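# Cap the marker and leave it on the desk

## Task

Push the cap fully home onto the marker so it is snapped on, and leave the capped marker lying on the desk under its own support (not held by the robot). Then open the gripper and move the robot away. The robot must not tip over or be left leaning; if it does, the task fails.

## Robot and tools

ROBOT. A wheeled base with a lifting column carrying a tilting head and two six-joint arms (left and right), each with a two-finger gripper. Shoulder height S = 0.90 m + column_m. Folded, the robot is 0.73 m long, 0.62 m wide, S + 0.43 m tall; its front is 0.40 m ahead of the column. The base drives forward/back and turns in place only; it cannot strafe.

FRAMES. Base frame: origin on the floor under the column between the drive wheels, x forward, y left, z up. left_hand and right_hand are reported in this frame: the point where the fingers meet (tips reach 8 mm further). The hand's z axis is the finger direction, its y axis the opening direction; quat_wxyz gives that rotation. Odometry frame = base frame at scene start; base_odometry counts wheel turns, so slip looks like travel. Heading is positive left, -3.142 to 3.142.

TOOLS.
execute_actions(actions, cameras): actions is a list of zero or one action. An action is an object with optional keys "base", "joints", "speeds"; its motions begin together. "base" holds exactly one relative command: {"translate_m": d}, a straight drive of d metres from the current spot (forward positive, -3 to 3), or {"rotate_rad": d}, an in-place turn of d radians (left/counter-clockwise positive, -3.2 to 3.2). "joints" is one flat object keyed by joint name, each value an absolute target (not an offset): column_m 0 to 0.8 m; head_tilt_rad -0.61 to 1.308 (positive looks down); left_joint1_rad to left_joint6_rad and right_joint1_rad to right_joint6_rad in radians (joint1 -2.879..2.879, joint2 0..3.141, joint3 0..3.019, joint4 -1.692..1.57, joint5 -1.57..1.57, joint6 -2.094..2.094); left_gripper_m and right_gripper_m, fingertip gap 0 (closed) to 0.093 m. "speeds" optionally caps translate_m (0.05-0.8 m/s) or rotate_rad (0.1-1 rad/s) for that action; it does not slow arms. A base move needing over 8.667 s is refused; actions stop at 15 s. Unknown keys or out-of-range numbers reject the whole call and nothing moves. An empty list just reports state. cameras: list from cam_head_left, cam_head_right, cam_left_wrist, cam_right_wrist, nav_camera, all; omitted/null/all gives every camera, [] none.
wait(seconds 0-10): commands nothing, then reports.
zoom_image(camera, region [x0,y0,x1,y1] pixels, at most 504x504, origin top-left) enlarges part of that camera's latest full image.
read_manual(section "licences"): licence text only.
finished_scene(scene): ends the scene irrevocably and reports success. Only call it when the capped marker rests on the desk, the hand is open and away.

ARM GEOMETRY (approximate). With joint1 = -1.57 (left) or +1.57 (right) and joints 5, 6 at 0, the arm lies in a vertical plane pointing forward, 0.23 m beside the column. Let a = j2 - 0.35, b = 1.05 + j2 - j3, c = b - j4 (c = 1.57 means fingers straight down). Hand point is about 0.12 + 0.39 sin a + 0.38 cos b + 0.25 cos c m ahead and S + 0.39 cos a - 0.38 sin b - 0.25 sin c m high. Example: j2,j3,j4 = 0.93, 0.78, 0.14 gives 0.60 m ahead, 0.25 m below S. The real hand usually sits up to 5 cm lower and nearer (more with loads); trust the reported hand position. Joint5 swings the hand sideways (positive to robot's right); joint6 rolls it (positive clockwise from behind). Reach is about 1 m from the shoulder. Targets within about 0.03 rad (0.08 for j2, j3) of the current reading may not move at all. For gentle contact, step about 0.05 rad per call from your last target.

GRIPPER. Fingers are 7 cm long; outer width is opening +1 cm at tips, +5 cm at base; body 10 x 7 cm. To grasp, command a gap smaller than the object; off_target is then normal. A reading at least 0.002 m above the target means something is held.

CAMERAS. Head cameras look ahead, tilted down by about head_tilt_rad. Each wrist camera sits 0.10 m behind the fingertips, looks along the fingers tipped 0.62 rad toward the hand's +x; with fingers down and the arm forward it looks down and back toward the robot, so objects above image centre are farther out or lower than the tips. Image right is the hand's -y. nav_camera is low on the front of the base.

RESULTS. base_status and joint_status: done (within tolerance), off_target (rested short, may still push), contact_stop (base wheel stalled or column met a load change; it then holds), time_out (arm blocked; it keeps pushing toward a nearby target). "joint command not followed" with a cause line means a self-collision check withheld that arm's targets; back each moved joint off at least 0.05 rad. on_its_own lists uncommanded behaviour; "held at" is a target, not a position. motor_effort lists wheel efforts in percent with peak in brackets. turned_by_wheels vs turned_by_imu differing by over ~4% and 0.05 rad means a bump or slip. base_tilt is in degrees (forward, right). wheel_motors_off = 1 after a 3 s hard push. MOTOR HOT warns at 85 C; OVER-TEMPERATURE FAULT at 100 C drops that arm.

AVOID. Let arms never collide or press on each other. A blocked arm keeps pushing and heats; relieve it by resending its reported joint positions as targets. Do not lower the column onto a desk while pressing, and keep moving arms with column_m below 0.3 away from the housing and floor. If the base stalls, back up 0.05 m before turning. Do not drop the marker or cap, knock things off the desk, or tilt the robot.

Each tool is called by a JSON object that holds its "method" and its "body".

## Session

{"method": "execute_actions", "body": {"actions": [{"joints":{"head_tilt_rad":0.6}}], "cameras": ["cam_head_left","cam_head_right","nav_camera"]}}

Scene clock: 0.70 s.
base_odometry: x=+0.000 y=+0.000 heading=+0.000 (m, m, rad; odometry frame)
turned_by_wheels: +0.000 (rad since the last result)
turned_by_imu: +0.000 (rad since the last result)
base_tilt: forward=+0.0 right=-0.4 (deg)
base_status: not commanded
joint_positions: column_m=+0.557 head_tilt_rad=+0.618 left_joint1_rad=-1.579 left_joint2_rad=+0.867 left_joint3_rad=+0.404 left_joint4_rad=-0.987 left_joint5_rad=-0.025 left_joint6_rad=-0.024 left_gripper_m=+0.095 right_joint1_rad=+1.563 right_joint2_rad=+0.861 right_joint3_rad=+0.414 right_joint4_rad=-0.967 right_joint5_rad=+0.035 right_joint6_rad=-0.060 right_gripper_m=+0.094
joint_status: all done
wheel_motors_off: 0
motor_effort: left_wheel=+2(4) right_wheel=+0(1) (%)
left_hand: x=+0.1421 y=+0.2273 z=+1.2641 quat_wxyz=(+0.447, +0.002, -0.895, -0.015) (m; base frame)
right_hand: x=+0.1517 y=-0.2330 z=+1.2586 quat_wxyz=(+0.431, +0.031, -0.902, +0.005) (m; base frame)
pictures: cam_head_left, cam_head_right, nav_camera
Images, in order (width x height): cam_head_left 672x504, cam_head_right 672x504, nav_camera 672x504.

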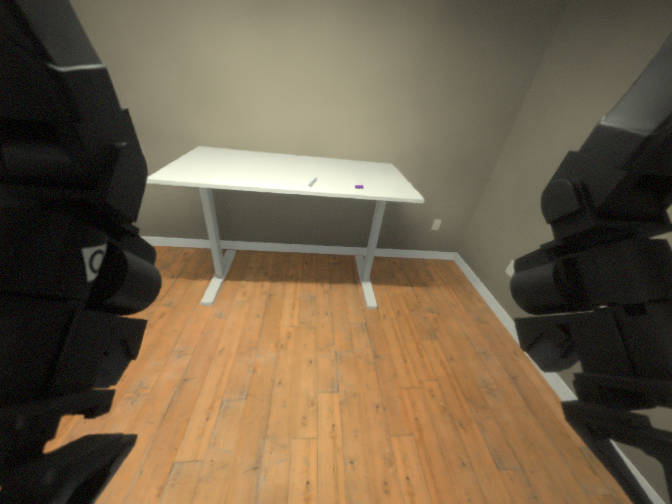

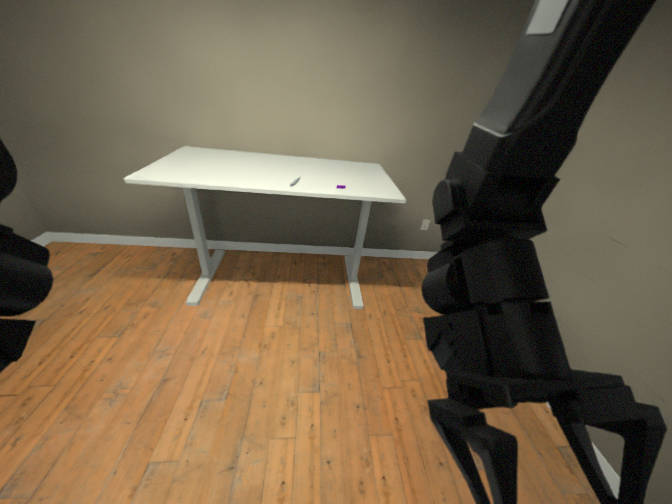

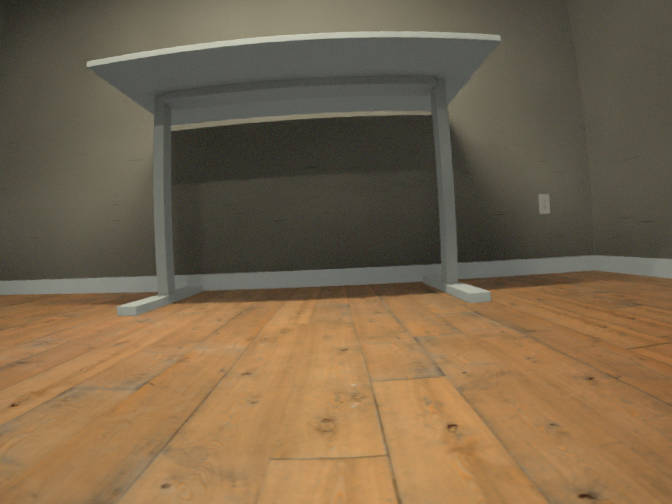

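{"method": "execute_actions", "body": {"actions": [{"base":{"translate_m":1.1},"joints":{"left_joint2_rad":1.1,"left_joint3_rad":1.4,"left_joint4_rad":-0.82,"right_joint2_rad":1.1,"right_joint3_rad":1.4,"right_joint4_rad":-0.82,"column_m":0.5,"head_tilt_rad":0.8,"left_gripper_m":0.06,"right_gripper_m":0.06}}], "cameras": ["cam_head_left","cam_head_right","cam_left_wrist","cam_right_wrist"]}}

Scene clock: 4.60 s.
base_odometry: x=+1.100 y=+0.000 heading=+0.000 (m, m, rad; odometry frame)
turned_by_wheels: -0.001 (rad since the last result)
turned_by_imu: +0.000 (rad since the last result)
base_tilt: forward=+0.1 right=-0.5 (deg)
base_status: done
joint_positions: column_m=+0.500 head_tilt_rad=+0.802 left_joint1_rad=-1.579 left_joint2_rad=+1.101 left_joint3_rad=+1.377 left_joint4_rad=-0.828 left_joint5_rad=-0.025 left_joint6_rad=-0.024 left_gripper_m=+0.060 right_joint1_rad=+1.563 right_joint2_rad=+1.109 right_joint3_rad=+1.367 right_joint4_rad=-0.821 right_joint5_rad=+0.035 right_joint6_rad=-0.060 right_gripper_m=+0.060
joint_status: all done
wheel_motors_off: 0
motor_effort: left_wheel=+1(49) right_wheel=+1(32) (%)
left_hand: x=+0.6544 y=+0.2251 z=+1.1706 quat_wxyz=(+0.014, +0.010, -1.000, -0.010) (m; base frame)
right_hand: x=+0.6489 y=-0.2352 z=+1.1636 quat_wxyz=(+0.021, +0.028, -0.999, +0.020) (m; base frame)
pictures: cam_head_left, cam_head_right, cam_left_wrist, cam_right_wrist
Images, in order (width x height): cam_head_left 672x504, cam_head_right 672x504, cam_left_wrist 672x504, cam_right_wrist 672x504.

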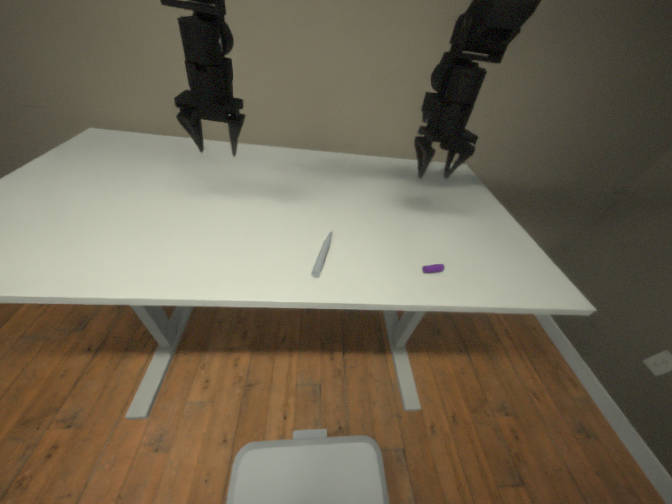

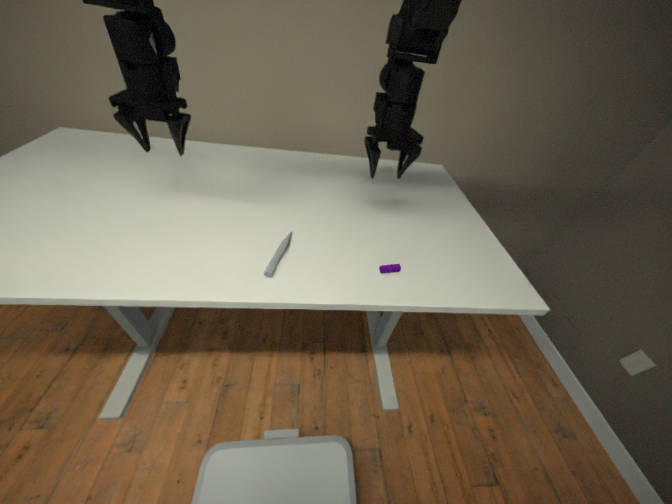

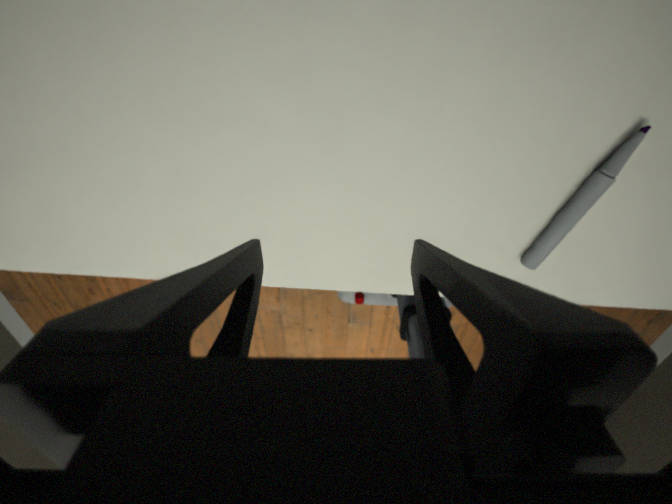

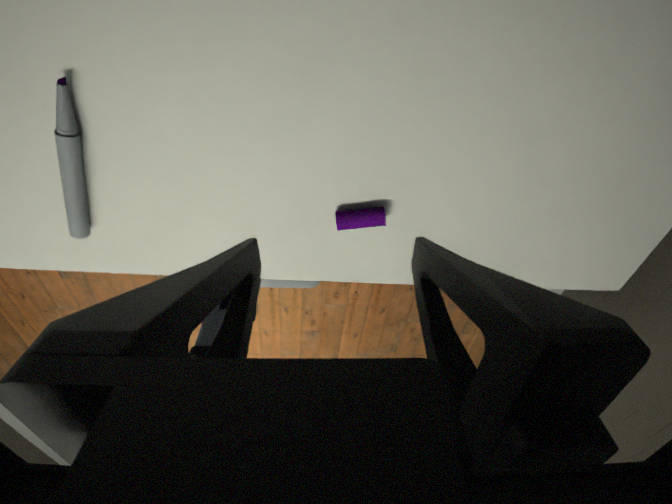

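{"method": "zoom_image", "body": {"camera": "cam_right_wrist", "region": [310,180,410,250]}}

{"method": "zoom_image", "body": {"camera": "cam_head_left", "region": [400,245,470,290]}}

Region (310, 180, 410, 250) of cam_right_wrist's 672x504 image, scaled by 5.040, with more detail than that image has; it fills the top 353 rows of this view, and the rest is white.

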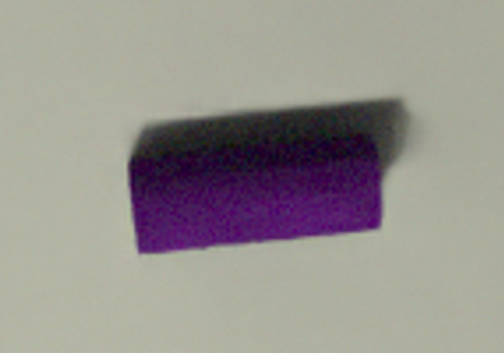

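Region (400, 245, 470, 290) of cam_head_left's 672x504 image, scaled by 7.200, with more detail than that image has; it fills the top 324 rows of this view, and the rest is white.

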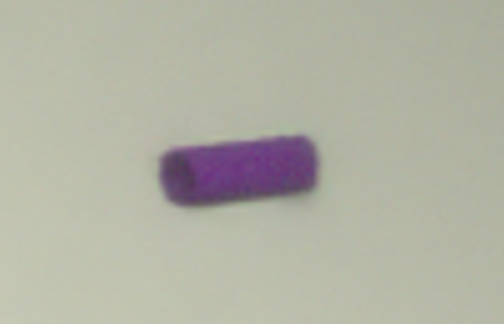

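{"method": "execute_actions", "body": {"actions": [{"base":{"translate_m":-0.06},"joints":{"right_joint6_rad":-1.72,"column_m":0.4}}], "cameras": ["cam_right_wrist"]}}

{"method": "execute_actions", "body": {"actions": [{"joints":{"column_m":0.35}}], "cameras": ["cam_right_wrist"]}}

Scene clock: 6.70 s.
base_odometry: x=+1.040 y=+0.000 heading=+0.000 (m, m, rad; odometry frame)
turned_by_wheels: +0.000 (rad since the last result)
turned_by_imu: +0.000 (rad since the last result)
base_tilt: forward=+0.1 right=-0.5 (deg)
base_status: done
joint_positions: column_m=+0.400 head_tilt_rad=+0.803 left_joint1_rad=-1.579 left_joint2_rad=+1.101 left_joint3_rad=+1.379 left_joint4_rad=-0.828 left_joint5_rad=-0.025 left_joint6_rad=-0.024 left_gripper_m=+0.060 right_joint1_rad=+1.563 right_joint2_rad=+1.109 right_joint3_rad=+1.369 right_joint4_rad=-0.821 right_joint5_rad=+0.035 right_joint6_rad=-1.704 right_gripper_m=+0.060
joint_status: all done
wheel_motors_off: 0
motor_effort: left_wheel=+0(32) right_wheel=+0(30) (%)
left_hand: x=+0.6553 y=+0.2251 z=+1.0711 quat_wxyz=(+0.013, +0.010, -1.000, -0.009) (m; base frame)
right_hand: x=+0.6503 y=-0.2352 z=+1.0643 quat_wxyz=(+0.028, +0.751, -0.659, -0.001) (m; base frame)
pictures: cam_right_wrist
Images, in order (width x height): cam_right_wrist 672x504.

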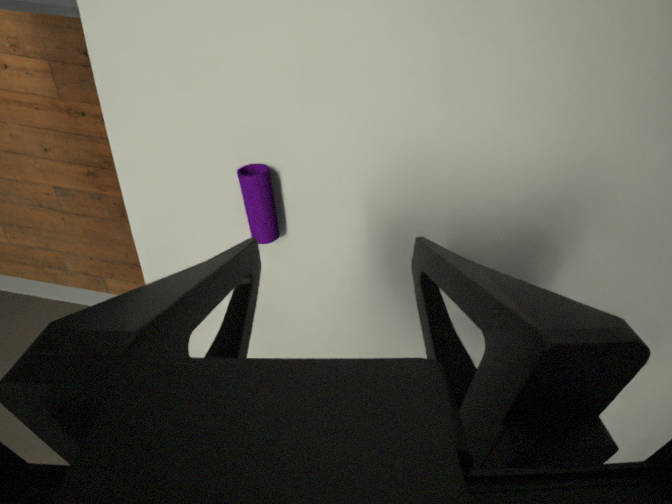

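Scene clock: 7.93 s.
base_odometry: x=+1.040 y=+0.000 heading=+0.000 (m, m, rad; odometry frame)
turned_by_wheels: +0.000 (rad since the last result)
turned_by_imu: +0.000 (rad since the last result)
base_tilt: forward=+0.0 right=-0.5 (deg)
base_status: not commanded
joint_positions: column_m=+0.350 head_tilt_rad=+0.803 left_joint1_rad=-1.579 left_joint2_rad=+1.101 left_joint3_rad=+1.379 left_joint4_rad=-0.828 left_joint5_rad=-0.025 left_joint6_rad=-0.024 left_gripper_m=+0.060 right_joint1_rad=+1.563 right_joint2_rad=+1.109 right_joint3_rad=+1.369 right_joint4_rad=-0.821 right_joint5_rad=+0.035 right_joint6_rad=-1.704 right_gripper_m=+0.060
joint_status: all done
wheel_motors_off: 0
motor_effort: left_wheel=+0(0) right_wheel=+0(0) (%)
left_hand: x=+0.6553 y=+0.2251 z=+1.0211 quat_wxyz=(+0.013, +0.010, -1.000, -0.009) (m; base frame)
right_hand: x=+0.6503 y=-0.2352 z=+1.0143 quat_wxyz=(+0.028, +0.751, -0.659, -0.001) (m; base frame)
pictures: cam_right_wrist
Images, in order (width x height): cam_right_wrist 672x504.

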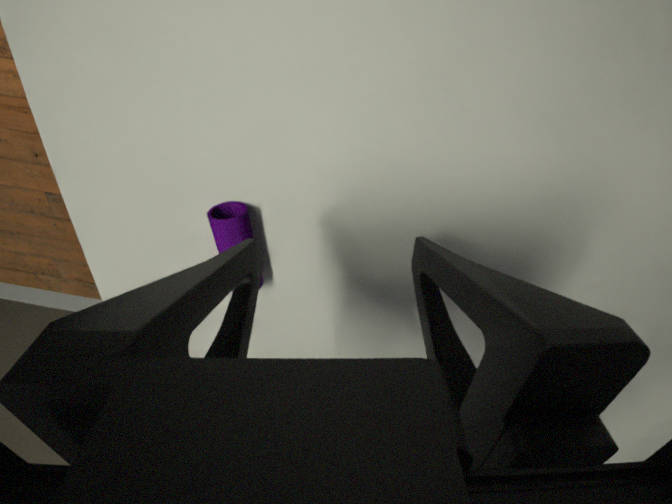

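{"method": "execute_actions", "body": {"actions": [{"base":{"translate_m":-0.045},"joints":{"right_joint6_rad":-1.6}}], "cameras": []}}

{"method": "execute_actions", "body": {"actions": [{"base":{"rotate_rad":-0.04},"joints":{"column_m":0.32}}], "cameras": ["cam_right_wrist"]}}

Scene clock: 9.33 s.
base_odometry: x=+0.995 y=+0.000 heading=+0.000 (m, m, rad; odometry frame)
turned_by_wheels: +0.000 (rad since the last result)
turned_by_imu: +0.000 (rad since the last result)
base_tilt: forward=+0.1 right=-0.5 (deg)
base_status: done
joint_positions: column_m=+0.350 head_tilt_rad=+0.803 left_joint1_rad=-1.579 left_joint2_rad=+1.101 left_joint3_rad=+1.378 left_joint4_rad=-0.828 left_joint5_rad=-0.025 left_joint6_rad=-0.024 left_gripper_m=+0.060 right_joint1_rad=+1.563 right_joint2_rad=+1.109 right_joint3_rad=+1.370 right_joint4_rad=-0.822 right_joint5_rad=+0.035 right_joint6_rad=-1.613 right_gripper_m=+0.060
joint_status: all done
wheel_motors_off: 0
motor_effort: left_wheel=+2(33) right_wheel=+0(32) (%)
left_hand: x=+0.6551 y=+0.2251 z=+1.0210 quat_wxyz=(+0.013, +0.010, -1.000, -0.009) (m; base frame)
right_hand: x=+0.6504 y=-0.2352 z=+1.0145 quat_wxyz=(+0.028, +0.720, -0.693, +0.001) (m; base frame)
pictures: none
No camera images: the call's "cameras" was empty. Leave "cameras" out to get every camera's image.

Scene clock: 10.30 s.
base_odometry: x=+0.995 y=+0.000 heading=-0.039 (m, m, rad; odometry frame)
turned_by_wheels: -0.039 (rad since the last result)
turned_by_imu: -0.039 (rad since the last result)
base_tilt: forward=+0.0 right=-0.6 (deg)
base_status: done
joint_positions: column_m=+0.320 head_tilt_rad=+0.803 left_joint1_rad=-1.579 left_joint2_rad=+1.101 left_joint3_rad=+1.378 left_joint4_rad=-0.828 left_joint5_rad=-0.025 left_joint6_rad=-0.024 left_gripper_m=+0.060 right_joint1_rad=+1.563 right_joint2_rad=+1.109 right_joint3_rad=+1.370 right_joint4_rad=-0.822 right_joint5_rad=+0.035 right_joint6_rad=-1.613 right_gripper_m=+0.060
joint_status: all done
wheel_motors_off: 0
motor_effort: left_wheel=+0(34) right_wheel=+0(33) (%)
left_hand: x=+0.6551 y=+0.2251 z=+0.9910 quat_wxyz=(+0.013, +0.010, -1.000, -0.009) (m; base frame)
right_hand: x=+0.6504 y=-0.2352 z=+0.9845 quat_wxyz=(+0.028, +0.720, -0.693, +0.001) (m; base frame)
pictures: cam_right_wrist
Images, in order (width x height): cam_right_wrist 672x504.

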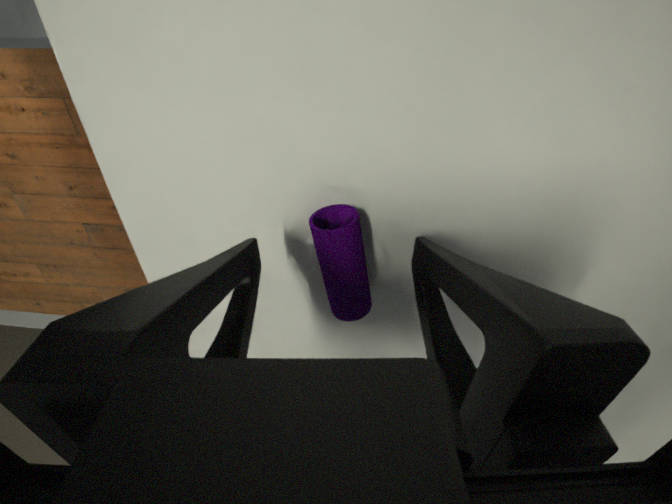

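{"method": "execute_actions", "body": {"actions": [{"base":{"rotate_rad":-0.02},"joints":{"column_m":0.3}}], "cameras": []}}

{"method": "execute_actions", "body": {"actions": [{"joints":{"right_gripper_m":0.0}}], "cameras": ["cam_right_wrist"]}}

{"method": "execute_actions", "body": {"actions": [{"joints":{"column_m":0.4,"left_joint6_rad":1.57}}], "cameras": []}}

{"method": "execute_actions", "body": {"actions": [{"base":{"rotate_rad":-0.25},"joints":{"right_joint4_rad":0.7,"right_joint6_rad":0}}], "cameras": ["cam_head_left","cam_left_wrist","cam_right_wrist"]}}

Scene clock: 11.37 s.
base_odometry: x=+0.995 y=+0.000 heading=-0.058 (m, m, rad; odometry frame)
turned_by_wheels: -0.019 (rad since the last result)
turned_by_imu: -0.019 (rad since the last result)
base_tilt: forward=-0.1 right=-0.4 (deg)
base_status: done
joint_positions: column_m=+0.300 head_tilt_rad=+0.803 left_joint1_rad=-1.579 left_joint2_rad=+1.101 left_joint3_rad=+1.378 left_joint4_rad=-0.828 left_joint5_rad=-0.025 left_joint6_rad=-0.024 left_gripper_m=+0.060 right_joint1_rad=+1.563 right_joint2_rad=+1.103 right_joint3_rad=+1.371 right_joint4_rad=-0.823 right_joint5_rad=+0.035 right_joint6_rad=-1.613 right_gripper_m=+0.060
joint_status: all done
wheel_motors_off: 0
motor_effort: left_wheel=+1(34) right_wheel=+0(41) (%)
left_hand: x=+0.6551 y=+0.2251 z=+0.9710 quat_wxyz=(+0.013, +0.010, -1.000, -0.009) (m; base frame)
right_hand: x=+0.6520 y=-0.2352 z=+0.9680 quat_wxyz=(+0.026, +0.720, -0.693, +0.003) (m; base frame)
pictures: none
No camera images: the call's "cameras" was empty. Leave "cameras" out to get every camera's image.

Scene clock: 12.00 s.
base_odometry: x=+0.995 y=+0.000 heading=-0.058 (m, m, rad; odometry frame)
turned_by_wheels: +0.000 (rad since the last result)
turned_by_imu: +0.000 (rad since the last result)
base_tilt: forward=+0.1 right=-0.4 (deg)
base_status: not commanded
joint_positions: column_m=+0.300 head_tilt_rad=+0.803 left_joint1_rad=-1.579 left_joint2_rad=+1.101 left_joint3_rad=+1.378 left_joint4_rad=-0.828 left_joint5_rad=-0.025 left_joint6_rad=-0.024 left_gripper_m=+0.060 right_joint1_rad=+1.563 right_joint2_rad=+1.103 right_joint3_rad=+1.371 right_joint4_rad=-0.823 right_joint5_rad=+0.035 right_joint6_rad=-1.613 right_gripper_m=+0.018
joint_status: right_gripper_m off_target (ended at +0.018, target +0.000)
wheel_motors_off: 0
motor_effort: left_wheel=+1(1) right_wheel=-1(1) (%)
left_hand: x=+0.6551 y=+0.2251 z=+0.9710 quat_wxyz=(+0.013, +0.010, -1.000, -0.009) (m; base frame)
right_hand: x=+0.6520 y=-0.2352 z=+0.9680 quat_wxyz=(+0.026, +0.720, -0.693, +0.003) (m; base frame)
pictures: cam_right_wrist
Images, in order (width x height): cam_right_wrist 672x504.

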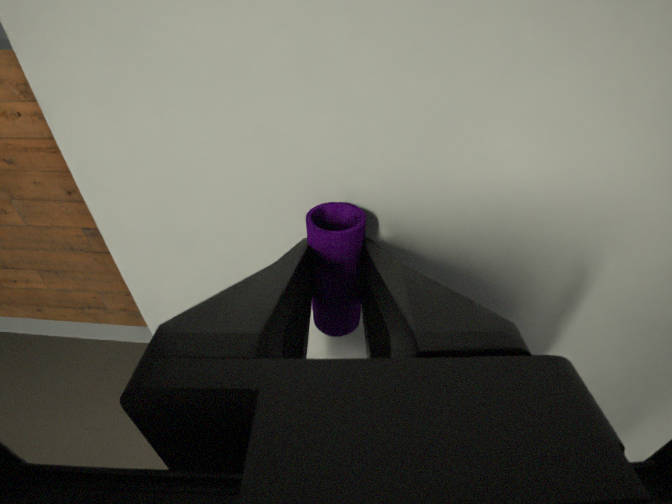

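Scene clock: 13.90 s.
base_odometry: x=+0.995 y=+0.000 heading=-0.058 (m, m, rad; odometry frame)
turned_by_wheels: +0.000 (rad since the last result)
turned_by_imu: +0.000 (rad since the last result)
base_tilt: forward=+0.0 right=-0.3 (deg)
base_status: not commanded
joint_positions: column_m=+0.400 head_tilt_rad=+0.803 left_joint1_rad=-1.579 left_joint2_rad=+1.101 left_joint3_rad=+1.378 left_joint4_rad=-0.828 left_joint5_rad=-0.025 left_joint6_rad=+1.559 left_gripper_m=+0.060 right_joint1_rad=+1.563 right_joint2_rad=+1.103 right_joint3_rad=+1.371 right_joint4_rad=-0.823 right_joint5_rad=+0.035 right_joint6_rad=-1.613 right_gripper_m=+0.018
joint_status: all done
wheel_motors_off: 0
motor_effort: left_wheel=+2(2) right_wheel=-1(2) (%)
left_hand: x=+0.6551 y=+0.2251 z=+1.0709 quat_wxyz=(+0.016, -0.704, -0.710, +0.003) (m; base frame)
right_hand: x=+0.6520 y=-0.2352 z=+1.0680 quat_wxyz=(+0.026, +0.720, -0.693, +0.003) (m; base frame)
pictures: none
No camera images: the call's "cameras" was empty. Leave "cameras" out to get every camera's image.

Scene clock: 15.63 s.
base_odometry: x=+0.995 y=+0.000 heading=-0.307 (m, m, rad; odometry frame)
turned_by_wheels: -0.249 (rad since the last result)
turned_by_imu: -0.245 (rad since the last result)
base_tilt: forward=+0.0 right=-0.6 (deg)
base_status: done
joint_positions: column_m=+0.400 head_tilt_rad=+0.803 left_joint1_rad=-1.579 left_joint2_rad=+1.101 left_joint3_rad=+1.378 left_joint4_rad=-0.828 left_joint5_rad=-0.025 left_joint6_rad=+1.559 left_gripper_m=+0.060 right_joint1_rad=+1.563 right_joint2_rad=+1.103 right_joint3_rad=+1.371 right_joint4_rad=+0.686 right_joint5_rad=+0.035 right_joint6_rad=-0.016 right_gripper_m=+0.018
joint_status: all done
wheel_motors_off: 0
motor_effort: left_wheel=+2(31) right_wheel=-3(40) (%)
left_hand: x=+0.6551 y=+0.2251 z=+1.0709 quat_wxyz=(+0.016, -0.704, -0.710, +0.003) (m; base frame)
right_hand: x=+0.9046 y=-0.2347 z=+1.2905 quat_wxyz=(-0.673, -0.005, -0.739, +0.022) (m; base frame)
pictures: cam_head_left, cam_left_wrist, cam_right_wrist
Images, in order (width x height): cam_head_left 672x504, cam_left_wrist 672x504, cam_right_wrist 672x504.

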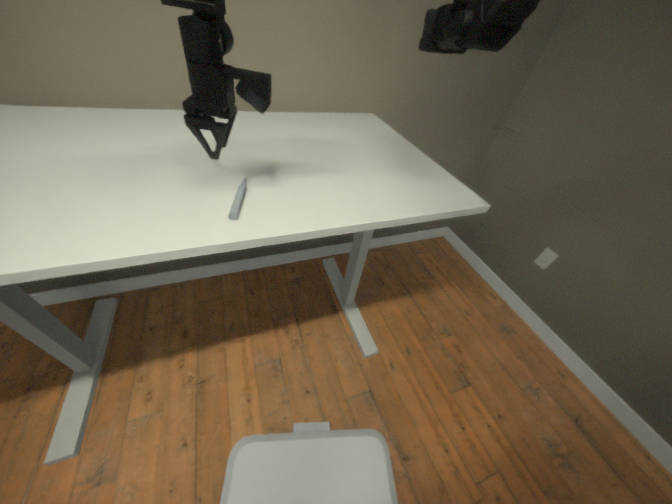

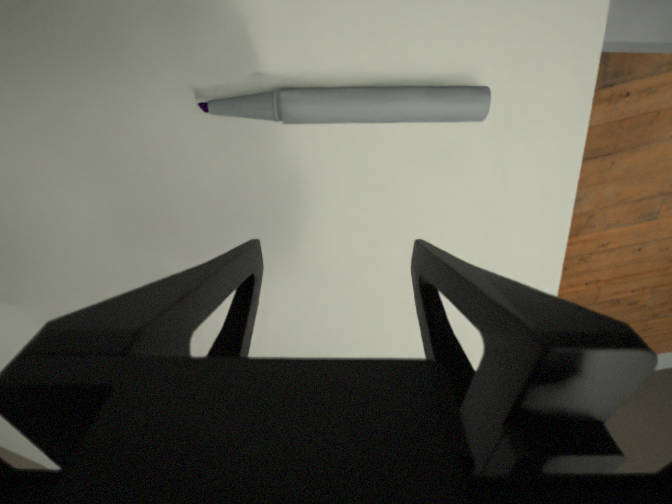

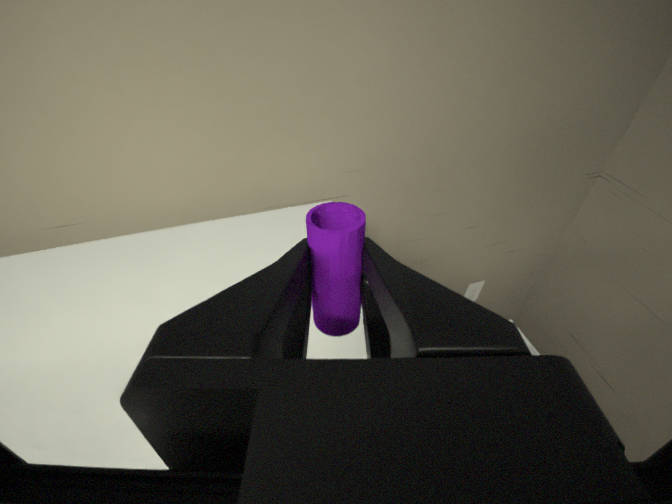

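{"method": "execute_actions", "body": {"actions": [{"base":{"rotate_rad":-0.055},"joints":{"left_joint6_rad":0.03,"column_m":0.35}}], "cameras": []}}

{"method": "execute_actions", "body": {"actions": [{"base":{"translate_m":-0.04},"joints":{"column_m":0.32}}], "cameras": ["cam_left_wrist"]}}

Scene clock: 17.57 s.
base_odometry: x=+0.995 y=+0.000 heading=-0.362 (m, m, rad; odometry frame)
turned_by_wheels: -0.055 (rad since the last result)
turned_by_imu: -0.054 (rad since the last result)
base_tilt: forward=+0.1 right=-0.5 (deg)
base_status: done
joint_positions: column_m=+0.350 head_tilt_rad=+0.803 left_joint1_rad=-1.579 left_joint2_rad=+1.101 left_joint3_rad=+1.378 left_joint4_rad=-0.828 left_joint5_rad=-0.025 left_joint6_rad=+0.041 left_gripper_m=+0.060 right_joint1_rad=+1.563 right_joint2_rad=+1.103 right_joint3_rad=+1.371 right_joint4_rad=+0.686 right_joint5_rad=+0.035 right_joint6_rad=-0.015 right_gripper_m=+0.018
joint_status: all done
wheel_motors_off: 0
motor_effort: left_wheel=+2(26) right_wheel=-4(34) (%)
left_hand: x=+0.6551 y=+0.2251 z=+1.0210 quat_wxyz=(+0.014, -0.023, -1.000, -0.009) (m; base frame)
right_hand: x=+0.9046 y=-0.2347 z=+1.2406 quat_wxyz=(-0.673, -0.005, -0.739, +0.022) (m; base frame)
pictures: none
No camera images: the call's "cameras" was empty. Leave "cameras" out to get every camera's image.

Scene clock: 18.80 s.
base_odometry: x=+0.958 y=+0.014 heading=-0.362 (m, m, rad; odometry frame)
turned_by_wheels: +0.000 (rad since the last result)
turned_by_imu: -0.001 (rad since the last result)
base_tilt: forward=+0.1 right=-0.4 (deg)
base_status: done
joint_positions: column_m=+0.320 head_tilt_rad=+0.803 left_joint1_rad=-1.579 left_joint2_rad=+1.101 left_joint3_rad=+1.380 left_joint4_rad=-0.828 left_joint5_rad=-0.025 left_joint6_rad=+0.041 left_gripper_m=+0.060 right_joint1_rad=+1.563 right_joint2_rad=+1.103 right_joint3_rad=+1.371 right_joint4_rad=+0.686 right_joint5_rad=+0.035 right_joint6_rad=-0.015 right_gripper_m=+0.018
joint_status: all done
wheel_motors_off: 0
motor_effort: left_wheel=-1(35) right_wheel=-1(50) (%)
left_hand: x=+0.6557 y=+0.2251 z=+0.9913 quat_wxyz=(+0.013, -0.023, -1.000, -0.009) (m; base frame)
right_hand: x=+0.9046 y=-0.2347 z=+1.2106 quat_wxyz=(-0.673, -0.005, -0.739, +0.022) (m; base frame)
pictures: cam_left_wrist
Images, in order (width x height): cam_left_wrist 672x504.

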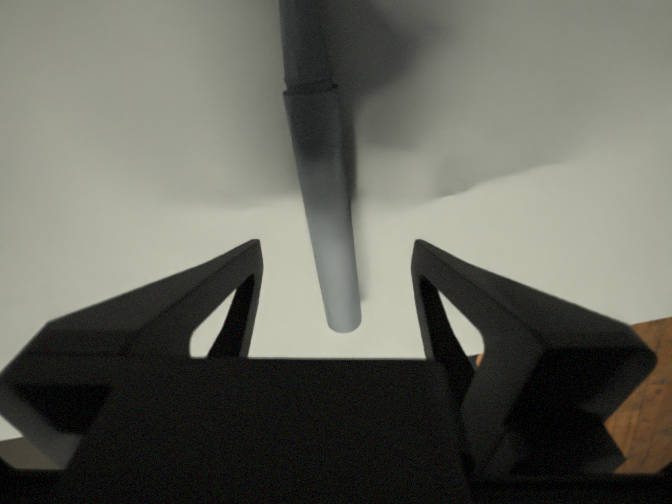

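{"method": "execute_actions", "body": {"actions": [{"base":{"translate_m":0.02},"joints":{"column_m":0.296}}], "cameras": []}}

{"method": "execute_actions", "body": {"actions": [{"joints":{"left_gripper_m":0}}], "cameras": []}}

{"method": "execute_actions", "body": {"actions": [{"joints":{"column_m":0.31}}], "cameras": []}}

{"method": "execute_actions", "body": {"actions": [{"joints":{"left_joint6_rad":-1.57}}], "cameras": []}}

{"method": "execute_actions", "body": {"actions": [{"joints":{"column_m":0.297}}], "cameras": []}}

{"method": "execute_actions", "body": {"actions": [{"joints":{"left_gripper_m":0.06}}], "cameras": ["cam_left_wrist"]}}

{"method": "execute_actions", "body": {"actions": [{"joints":{"column_m":0.35}}], "cameras": []}}

{"method": "execute_actions", "body": {"actions": [{"joints":{"left_joint6_rad":1.57}}], "cameras": []}}

{"method": "execute_actions", "body": {"actions": [{"joints":{"column_m":0.31}}], "cameras": ["cam_left_wrist","cam_head_left"]}}

Scene clock: 20.17 s.
base_odometry: x=+0.977 y=+0.007 heading=-0.362 (m, m, rad; odometry frame)
turned_by_wheels: +0.001 (rad since the last result)
turned_by_imu: +0.000 (rad since the last result)
base_tilt: forward=+0.1 right=-0.4 (deg)
base_status: done
joint_positions: column_m=+0.296 head_tilt_rad=+0.803 left_joint1_rad=-1.579 left_joint2_rad=+1.101 left_joint3_rad=+1.382 left_joint4_rad=-0.828 left_joint5_rad=-0.025 left_joint6_rad=+0.041 left_gripper_m=+0.060 right_joint1_rad=+1.563 right_joint2_rad=+1.102 right_joint3_rad=+1.373 right_joint4_rad=+0.686 right_joint5_rad=+0.035 right_joint6_rad=-0.015 right_gripper_m=+0.018
joint_status: all done
wheel_motors_off: 0
motor_effort: left_wheel=+2(53) right_wheel=+0(32) (%)
left_hand: x=+0.6569 y=+0.2251 z=+0.9679 quat_wxyz=(+0.012, -0.023, -1.000, -0.009) (m; base frame)
right_hand: x=+0.9053 y=-0.2346 z=+1.1881 quat_wxyz=(-0.674, -0.005, -0.738, +0.022) (m; base frame)
pictures: none
No camera images: the call's "cameras" was empty. Leave "cameras" out to get every camera's image.

Scene clock: 20.80 s.
base_odometry: x=+0.977 y=+0.007 heading=-0.362 (m, m, rad; odometry frame)
turned_by_wheels: +0.000 (rad since the last result)
turned_by_imu: +0.000 (rad since the last result)
base_tilt: forward=+0.2 right=-0.4 (deg)
base_status: not commanded
joint_positions: column_m=+0.296 head_tilt_rad=+0.803 left_joint1_rad=-1.579 left_joint2_rad=+1.101 left_joint3_rad=+1.382 left_joint4_rad=-0.828 left_joint5_rad=-0.025 left_joint6_rad=+0.041 left_gripper_m=+0.018 right_joint1_rad=+1.563 right_joint2_rad=+1.102 right_joint3_rad=+1.373 right_joint4_rad=+0.686 right_joint5_rad=+0.035 right_joint6_rad=-0.015 right_gripper_m=+0.018
joint_status: left_gripper_m off_target (ended at +0.018, target +0.000)
wheel_motors_off: 0
motor_effort: left_wheel=+0(2) right_wheel=+0(1) (%)
left_hand: x=+0.6569 y=+0.2251 z=+0.9679 quat_wxyz=(+0.012, -0.023, -1.000, -0.009) (m; base frame)
right_hand: x=+0.9053 y=-0.2346 z=+1.1881 quat_wxyz=(-0.674, -0.005, -0.738, +0.022) (m; base frame)
pictures: none
No camera images: the call's "cameras" was empty. Leave "cameras" out to get every camera's image.

Scene clock: 21.63 s.
base_odometry: x=+0.977 y=+0.007 heading=-0.361 (m, m, rad; odometry frame)
turned_by_wheels: +0.000 (rad since the last result)
turned_by_imu: +0.000 (rad since the last result)
base_tilt: forward=+0.1 right=-0.4 (deg)
base_status: not commanded
joint_positions: column_m=+0.310 head_tilt_rad=+0.803 left_joint1_rad=-1.579 left_joint2_rad=+1.101 left_joint3_rad=+1.382 left_joint4_rad=-0.828 left_joint5_rad=-0.025 left_joint6_rad=+0.041 left_gripper_m=+0.018 right_joint1_rad=+1.563 right_joint2_rad=+1.102 right_joint3_rad=+1.373 right_joint4_rad=+0.686 right_joint5_rad=+0.035 right_joint6_rad=-0.015 right_gripper_m=+0.018
joint_status: all done
wheel_motors_off: 0
motor_effort: left_wheel=+0(2) right_wheel=-1(1) (%)
left_hand: x=+0.6570 y=+0.2251 z=+0.9820 quat_wxyz=(+0.012, -0.023, -1.000, -0.009) (m; base frame)
right_hand: x=+0.9053 y=-0.2346 z=+1.2020 quat_wxyz=(-0.674, -0.005, -0.738, +0.022) (m; base frame)
pictures: none
No camera images: the call's "cameras" was empty. Leave "cameras" out to get every camera's image.

Scene clock: 23.37 s.
base_odometry: x=+0.977 y=+0.007 heading=-0.361 (m, m, rad; odometry frame)
turned_by_wheels: +0.000 (rad since the last result)
turned_by_imu: +0.000 (rad since the last result)
base_tilt: forward=+0.0 right=-0.5 (deg)
base_status: not commanded
joint_positions: column_m=+0.310 head_tilt_rad=+0.803 left_joint1_rad=-1.579 left_joint2_rad=+1.101 left_joint3_rad=+1.382 left_joint4_rad=-0.828 left_joint5_rad=-0.025 left_joint6_rad=-1.559 left_gripper_m=+0.018 right_joint1_rad=+1.563 right_joint2_rad=+1.102 right_joint3_rad=+1.373 right_joint4_rad=+0.686 right_joint5_rad=+0.035 right_joint6_rad=-0.015 right_gripper_m=+0.018
joint_status: all done
wheel_motors_off: 0
motor_effort: left_wheel=+3(2) right_wheel=-1(1) (%)
left_hand: x=+0.6570 y=+0.2251 z=+0.9820 quat_wxyz=(+0.002, +0.701, -0.713, -0.015) (m; base frame)
right_hand: x=+0.9053 y=-0.2346 z=+1.2020 quat_wxyz=(-0.674, -0.005, -0.738, +0.022) (m; base frame)
pictures: none
No camera images: the call's "cameras" was empty. Leave "cameras" out to get every camera's image.

Scene clock: 24.10 s.
base_odometry: x=+0.977 y=+0.007 heading=-0.361 (m, m, rad; odometry frame)
turned_by_wheels: +0.000 (rad since the last result)
turned_by_imu: +0.000 (rad since the last result)
base_tilt: forward=+0.0 right=-0.4 (deg)
base_status: not commanded
joint_positions: column_m=+0.297 head_tilt_rad=+0.803 left_joint1_rad=-1.579 left_joint2_rad=+1.100 left_joint3_rad=+1.382 left_joint4_rad=-0.828 left_joint5_rad=-0.025 left_joint6_rad=-1.559 left_gripper_m=+0.018 right_joint1_rad=+1.563 right_joint2_rad=+1.102 right_joint3_rad=+1.373 right_joint4_rad=+0.686 right_joint5_rad=+0.035 right_joint6_rad=-0.015 right_gripper_m=+0.018
joint_status: all done
wheel_motors_off: 0
motor_effort: left_wheel=+3(3) right_wheel=-1(1) (%)
left_hand: x=+0.6572 y=+0.2251 z=+0.9695 quat_wxyz=(+0.001, +0.701, -0.713, -0.015) (m; base frame)
right_hand: x=+0.9053 y=-0.2346 z=+1.1891 quat_wxyz=(-0.674, -0.005, -0.738, +0.022) (m; base frame)
pictures: none
No camera images: the call's "cameras" was empty. Leave "cameras" out to get every camera's image.

Scene clock: 24.73 s.
base_odometry: x=+0.977 y=+0.007 heading=-0.361 (m, m, rad; odometry frame)
turned_by_wheels: +0.000 (rad since the last result)
turned_by_imu: +0.000 (rad since the last result)
base_tilt: forward=+0.1 right=-0.4 (deg)
base_status: not commanded
joint_positions: column_m=+0.297 head_tilt_rad=+0.803 left_joint1_rad=-1.579 left_joint2_rad=+1.100 left_joint3_rad=+1.382 left_joint4_rad=-0.828 left_joint5_rad=-0.025 left_joint6_rad=-1.559 left_gripper_m=+0.060 right_joint1_rad=+1.563 right_joint2_rad=+1.102 right_joint3_rad=+1.373 right_joint4_rad=+0.686 right_joint5_rad=+0.035 right_joint6_rad=-0.015 right_gripper_m=+0.018
joint_status: all done
wheel_motors_off: 0
motor_effort: left_wheel=+2(2) right_wheel=-1(1) (%)
left_hand: x=+0.6572 y=+0.2251 z=+0.9695 quat_wxyz=(+0.001, +0.701, -0.713, -0.015) (m; base frame)
right_hand: x=+0.9053 y=-0.2346 z=+1.1891 quat_wxyz=(-0.674, -0.005, -0.738, +0.022) (m; base frame)
pictures: cam_left_wrist
Images, in order (width x height): cam_left_wrist 672x504.

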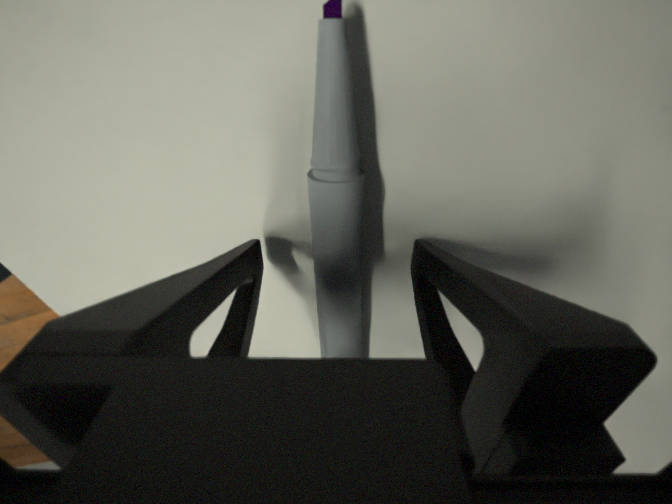

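Scene clock: 26.00 s.
base_odometry: x=+0.977 y=+0.007 heading=-0.361 (m, m, rad; odometry frame)
turned_by_wheels: +0.000 (rad since the last result)
turned_by_imu: +0.000 (rad since the last result)
base_tilt: forward=+0.0 right=-0.5 (deg)
base_status: not commanded
joint_positions: column_m=+0.350 head_tilt_rad=+0.803 left_joint1_rad=-1.579 left_joint2_rad=+1.100 left_joint3_rad=+1.382 left_joint4_rad=-0.828 left_joint5_rad=-0.025 left_joint6_rad=-1.559 left_gripper_m=+0.060 right_joint1_rad=+1.563 right_joint2_rad=+1.102 right_joint3_rad=+1.373 right_joint4_rad=+0.686 right_joint5_rad=+0.035 right_joint6_rad=-0.015 right_gripper_m=+0.018
joint_status: all done
wheel_motors_off: 0
motor_effort: left_wheel=+2(1) right_wheel=-1(1) (%)
left_hand: x=+0.6572 y=+0.2251 z=+1.0224 quat_wxyz=(+0.001, +0.701, -0.713, -0.015) (m; base frame)
right_hand: x=+0.9053 y=-0.2346 z=+1.2420 quat_wxyz=(-0.674, -0.005, -0.738, +0.022) (m; base frame)
pictures: none
No camera images: the call's "cameras" was empty. Leave "cameras" out to get every camera's image.

Scene clock: 28.33 s.
base_odometry: x=+0.977 y=+0.007 heading=-0.361 (m, m, rad; odometry frame)
turned_by_wheels: +0.000 (rad since the last result)
turned_by_imu: +0.000 (rad since the last result)
base_tilt: forward=+0.0 right=-0.5 (deg)
base_status: not commanded
joint_positions: column_m=+0.350 head_tilt_rad=+0.803 left_joint1_rad=-1.579 left_joint2_rad=+1.100 left_joint3_rad=+1.382 left_joint4_rad=-0.828 left_joint5_rad=-0.025 left_joint6_rad=+1.559 left_gripper_m=+0.060 right_joint1_rad=+1.563 right_joint2_rad=+1.102 right_joint3_rad=+1.373 right_joint4_rad=+0.686 right_joint5_rad=+0.035 right_joint6_rad=-0.015 right_gripper_m=+0.018
joint_status: all done
wheel_motors_off: 0
motor_effort: left_wheel=+2(2) right_wheel=-1(1) (%)
left_hand: x=+0.6572 y=+0.2251 z=+1.0224 quat_wxyz=(+0.015, -0.704, -0.710, +0.001) (m; base frame)
right_hand: x=+0.9053 y=-0.2346 z=+1.2420 quat_wxyz=(-0.674, -0.005, -0.738, +0.022) (m; base frame)
pictures: none
No camera images: the call's "cameras" was empty. Leave "cameras" out to get every camera's image.

Scene clock: 29.43 s.
base_odometry: x=+0.977 y=+0.007 heading=-0.361 (m, m, rad; odometry frame)
turned_by_wheels: +0.000 (rad since the last result)
turned_by_imu: +0.000 (rad since the last result)
base_tilt: forward=+0.1 right=-0.4 (deg)
base_status: not commanded
joint_positions: column_m=+0.310 head_tilt_rad=+0.803 left_joint1_rad=-1.579 left_joint2_rad=+1.100 left_joint3_rad=+1.382 left_joint4_rad=-0.828 left_joint5_rad=-0.025 left_joint6_rad=+1.559 left_gripper_m=+0.060 right_joint1_rad=+1.563 right_joint2_rad=+1.102 right_joint3_rad=+1.373 right_joint4_rad=+0.686 right_joint5_rad=+0.035 right_joint6_rad=-0.015 right_gripper_m=+0.018
joint_status: all done
wheel_motors_off: 0
motor_effort: left_wheel=+3(3) right_wheel=-1(1) (%)
left_hand: x=+0.6572 y=+0.2251 z=+0.9825 quat_wxyz=(+0.015, -0.704, -0.710, +0.001) (m; base frame)
right_hand: x=+0.9053 y=-0.2346 z=+1.2021 quat_wxyz=(-0.674, -0.005, -0.738, +0.022) (m; base frame)
pictures: cam_head_left, cam_left_wrist
Images, in order (width x height): cam_head_left 672x504, cam_left_wrist 672x504.

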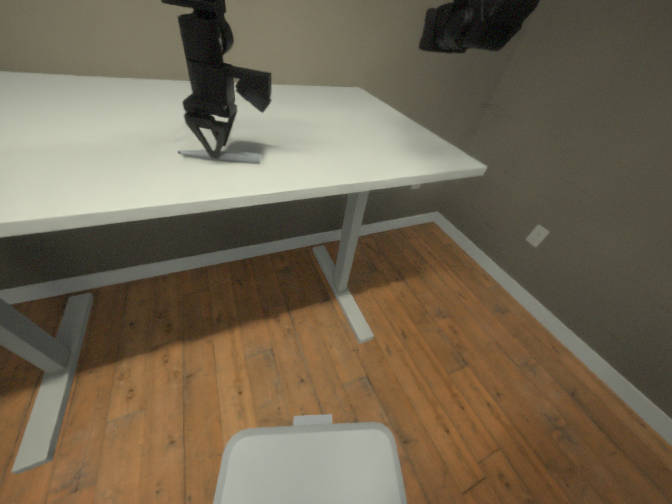

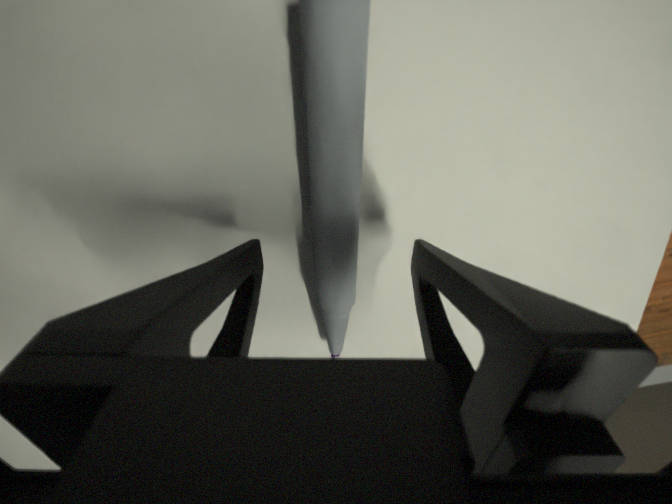

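{"method": "execute_actions", "body": {"actions": [{"base":{"rotate_rad":-0.045},"joints":{"column_m":0.32}}], "cameras": ["cam_left_wrist","cam_head_left"]}}

Scene clock: 30.67 s.
base_odometry: x=+0.976 y=+0.007 heading=-0.406 (m, m, rad; odometry frame)
turned_by_wheels: -0.044 (rad since the last result)
turned_by_imu: -0.044 (rad since the last result)
base_tilt: forward=+0.0 right=-0.5 (deg)
base_status: done
joint_positions: column_m=+0.320 head_tilt_rad=+0.803 left_joint1_rad=-1.579 left_joint2_rad=+1.100 left_joint3_rad=+1.382 left_joint4_rad=-0.828 left_joint5_rad=-0.025 left_joint6_rad=+1.559 left_gripper_m=+0.060 right_joint1_rad=+1.563 right_joint2_rad=+1.102 right_joint3_rad=+1.373 right_joint4_rad=+0.686 right_joint5_rad=+0.035 right_joint6_rad=-0.015 right_gripper_m=+0.018
joint_status: all done
wheel_motors_off: 0
motor_effort: left_wheel=+1(42) right_wheel=+0(25) (%)
left_hand: x=+0.6572 y=+0.2251 z=+0.9924 quat_wxyz=(+0.015, -0.704, -0.710, +0.001) (m; base frame)
right_hand: x=+0.9053 y=-0.2346 z=+1.2120 quat_wxyz=(-0.674, -0.005, -0.738, +0.022) (m; base frame)
pictures: cam_head_left, cam_left_wrist
Images, in order (width x height): cam_head_left 672x504, cam_left_wrist 672x504.

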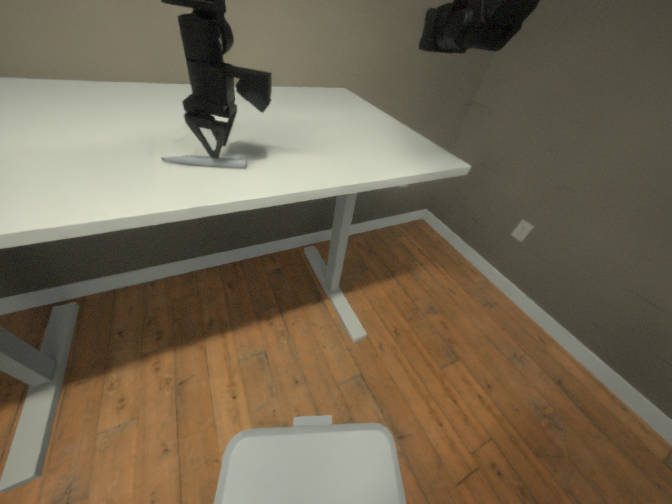

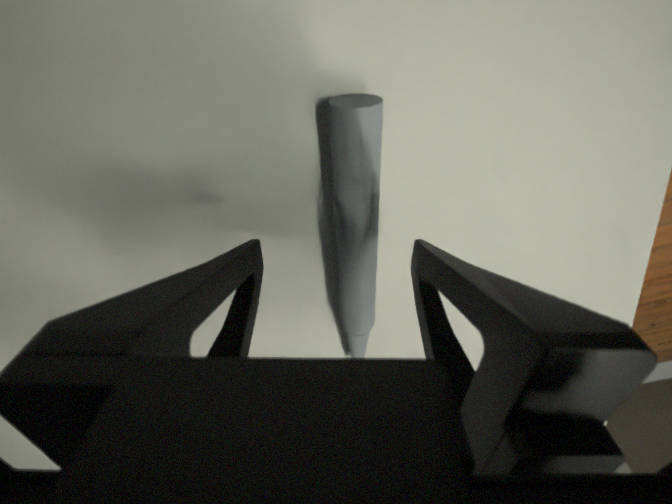

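{"method": "execute_actions", "body": {"actions": [{"joints":{"column_m":0.296}}], "cameras": []}}

{"method": "execute_actions", "body": {"actions": [{"joints":{"left_gripper_m":0}}], "cameras": ["cam_left_wrist"]}}

{"method": "execute_actions", "body": {"actions": [{"joints":{"column_m":0.38,"head_tilt_rad":0.3}}], "cameras": []}}

{"method": "execute_actions", "body": {"actions": [{"base":{"translate_m":-0.25},"joints":{"left_joint2_rad":0.75,"left_joint3_rad":1.21,"left_joint4_rad":0.22,"left_joint6_rad":0}}], "cameras": ["cam_head_left"]}}

Scene clock: 31.73 s.
base_odometry: x=+0.976 y=+0.007 heading=-0.406 (m, m, rad; odometry frame)
turned_by_wheels: +0.000 (rad since the last result)
turned_by_imu: +0.000 (rad since the last result)
base_tilt: forward=+0.0 right=-0.5 (deg)
base_status: not commanded
joint_positions: column_m=+0.296 head_tilt_rad=+0.803 left_joint1_rad=-1.579 left_joint2_rad=+1.100 left_joint3_rad=+1.382 left_joint4_rad=-0.828 left_joint5_rad=-0.025 left_joint6_rad=+1.559 left_gripper_m=+0.060 right_joint1_rad=+1.563 right_joint2_rad=+1.102 right_joint3_rad=+1.373 right_joint4_rad=+0.686 right_joint5_rad=+0.035 right_joint6_rad=-0.015 right_gripper_m=+0.018
joint_status: all done
wheel_motors_off: 0
motor_effort: left_wheel=+2(3) right_wheel=+0(1) (%)
left_hand: x=+0.6572 y=+0.2251 z=+0.9685 quat_wxyz=(+0.015, -0.704, -0.710, +0.001) (m; base frame)
right_hand: x=+0.9053 y=-0.2346 z=+1.1881 quat_wxyz=(-0.674, -0.005, -0.738, +0.022) (m; base frame)
pictures: none
No camera images: the call's "cameras" was empty. Leave "cameras" out to get every camera's image.

Scene clock: 32.37 s.
base_odometry: x=+0.976 y=+0.007 heading=-0.406 (m, m, rad; odometry frame)
turned_by_wheels: +0.000 (rad since the last result)
turned_by_imu: +0.000 (rad since the last result)
base_tilt: forward=+0.1 right=-0.5 (deg)
base_status: not commanded
joint_positions: column_m=+0.296 head_tilt_rad=+0.803 left_joint1_rad=-1.579 left_joint2_rad=+1.100 left_joint3_rad=+1.382 left_joint4_rad=-0.828 left_joint5_rad=-0.025 left_joint6_rad=+1.559 left_gripper_m=+0.018 right_joint1_rad=+1.563 right_joint2_rad=+1.102 right_joint3_rad=+1.373 right_joint4_rad=+0.686 right_joint5_rad=+0.035 right_joint6_rad=-0.015 right_gripper_m=+0.018
joint_status: left_gripper_m off_target (ended at +0.018, target +0.000)
wheel_motors_off: 0
motor_effort: left_wheel=+4(3) right_wheel=-1(1) (%)
left_hand: x=+0.6572 y=+0.2251 z=+0.9685 quat_wxyz=(+0.015, -0.704, -0.710, +0.001) (m; base frame)
right_hand: x=+0.9053 y=-0.2346 z=+1.1881 quat_wxyz=(-0.674, -0.005, -0.738, +0.022) (m; base frame)
pictures: cam_left_wrist
Images, in order (width x height): cam_left_wrist 672x504.

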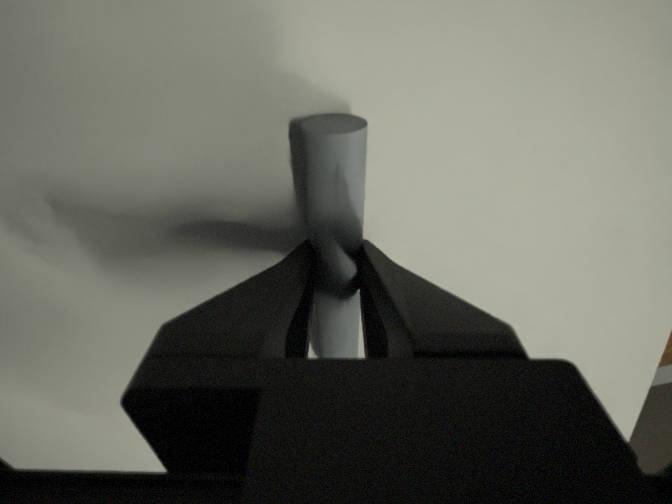

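Scene clock: 34.03 s.
base_odometry: x=+0.976 y=+0.007 heading=-0.406 (m, m, rad; odometry frame)
turned_by_wheels: +0.000 (rad since the last result)
turned_by_imu: +0.000 (rad since the last result)
base_tilt: forward=+0.1 right=-0.5 (deg)
base_status: not commanded
joint_positions: column_m=+0.380 head_tilt_rad=+0.319 left_joint1_rad=-1.579 left_joint2_rad=+1.100 left_joint3_rad=+1.382 left_joint4_rad=-0.828 left_joint5_rad=-0.025 left_joint6_rad=+1.559 left_gripper_m=+0.018 right_joint1_rad=+1.563 right_joint2_rad=+1.102 right_joint3_rad=+1.373 right_joint4_rad=+0.686 right_joint5_rad=+0.035 right_joint6_rad=-0.015 right_gripper_m=+0.018
joint_status: all done
wheel_motors_off: 0
motor_effort: left_wheel=+4(4) right_wheel=-2(2) (%)
left_hand: x=+0.6572 y=+0.2251 z=+1.0524 quat_wxyz=(+0.015, -0.704, -0.710, +0.001) (m; base frame)
right_hand: x=+0.9053 y=-0.2346 z=+1.2720 quat_wxyz=(-0.674, -0.005, -0.738, +0.022) (m; base frame)
pictures: none
No camera images: the call's "cameras" was empty. Leave "cameras" out to get every camera's image.

Scene clock: 36.00 s.
base_odometry: x=+0.747 y=+0.106 heading=-0.407 (m, m, rad; odometry frame)
turned_by_wheels: -0.001 (rad since the last result)
turned_by_imu: -0.001 (rad since the last result)
base_tilt: forward=+0.1 right=-0.6 (deg)
base_status: done
joint_positions: column_m=+0.380 head_tilt_rad=+0.319 left_joint1_rad=-1.579 left_joint2_rad=+0.736 left_joint3_rad=+1.196 left_joint4_rad=+0.195 left_joint5_rad=-0.025 left_joint6_rad=+0.011 left_gripper_m=+0.018 right_joint1_rad=+1.563 right_joint2_rad=+1.102 right_joint3_rad=+1.373 right_joint4_rad=+0.686 right_joint5_rad=+0.035 right_joint6_rad=-0.015 right_gripper_m=+0.018
joint_status: all done
wheel_motors_off: 0
motor_effort: left_wheel=-1(40) right_wheel=+1(42) (%)
left_hand: x=+0.8154 y=+0.2264 z=+1.3325 quat_wxyz=(-0.556, +0.003, -0.831, -0.010) (m; base frame)
right_hand: x=+0.9053 y=-0.2346 z=+1.2720 quat_wxyz=(-0.674, -0.005, -0.738, +0.022) (m; base frame)
pictures: cam_head_left
Images, in order (width x height): cam_head_left 672x504.

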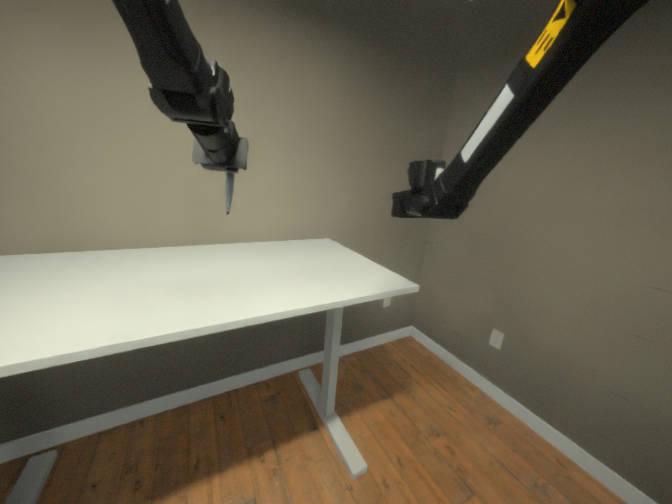

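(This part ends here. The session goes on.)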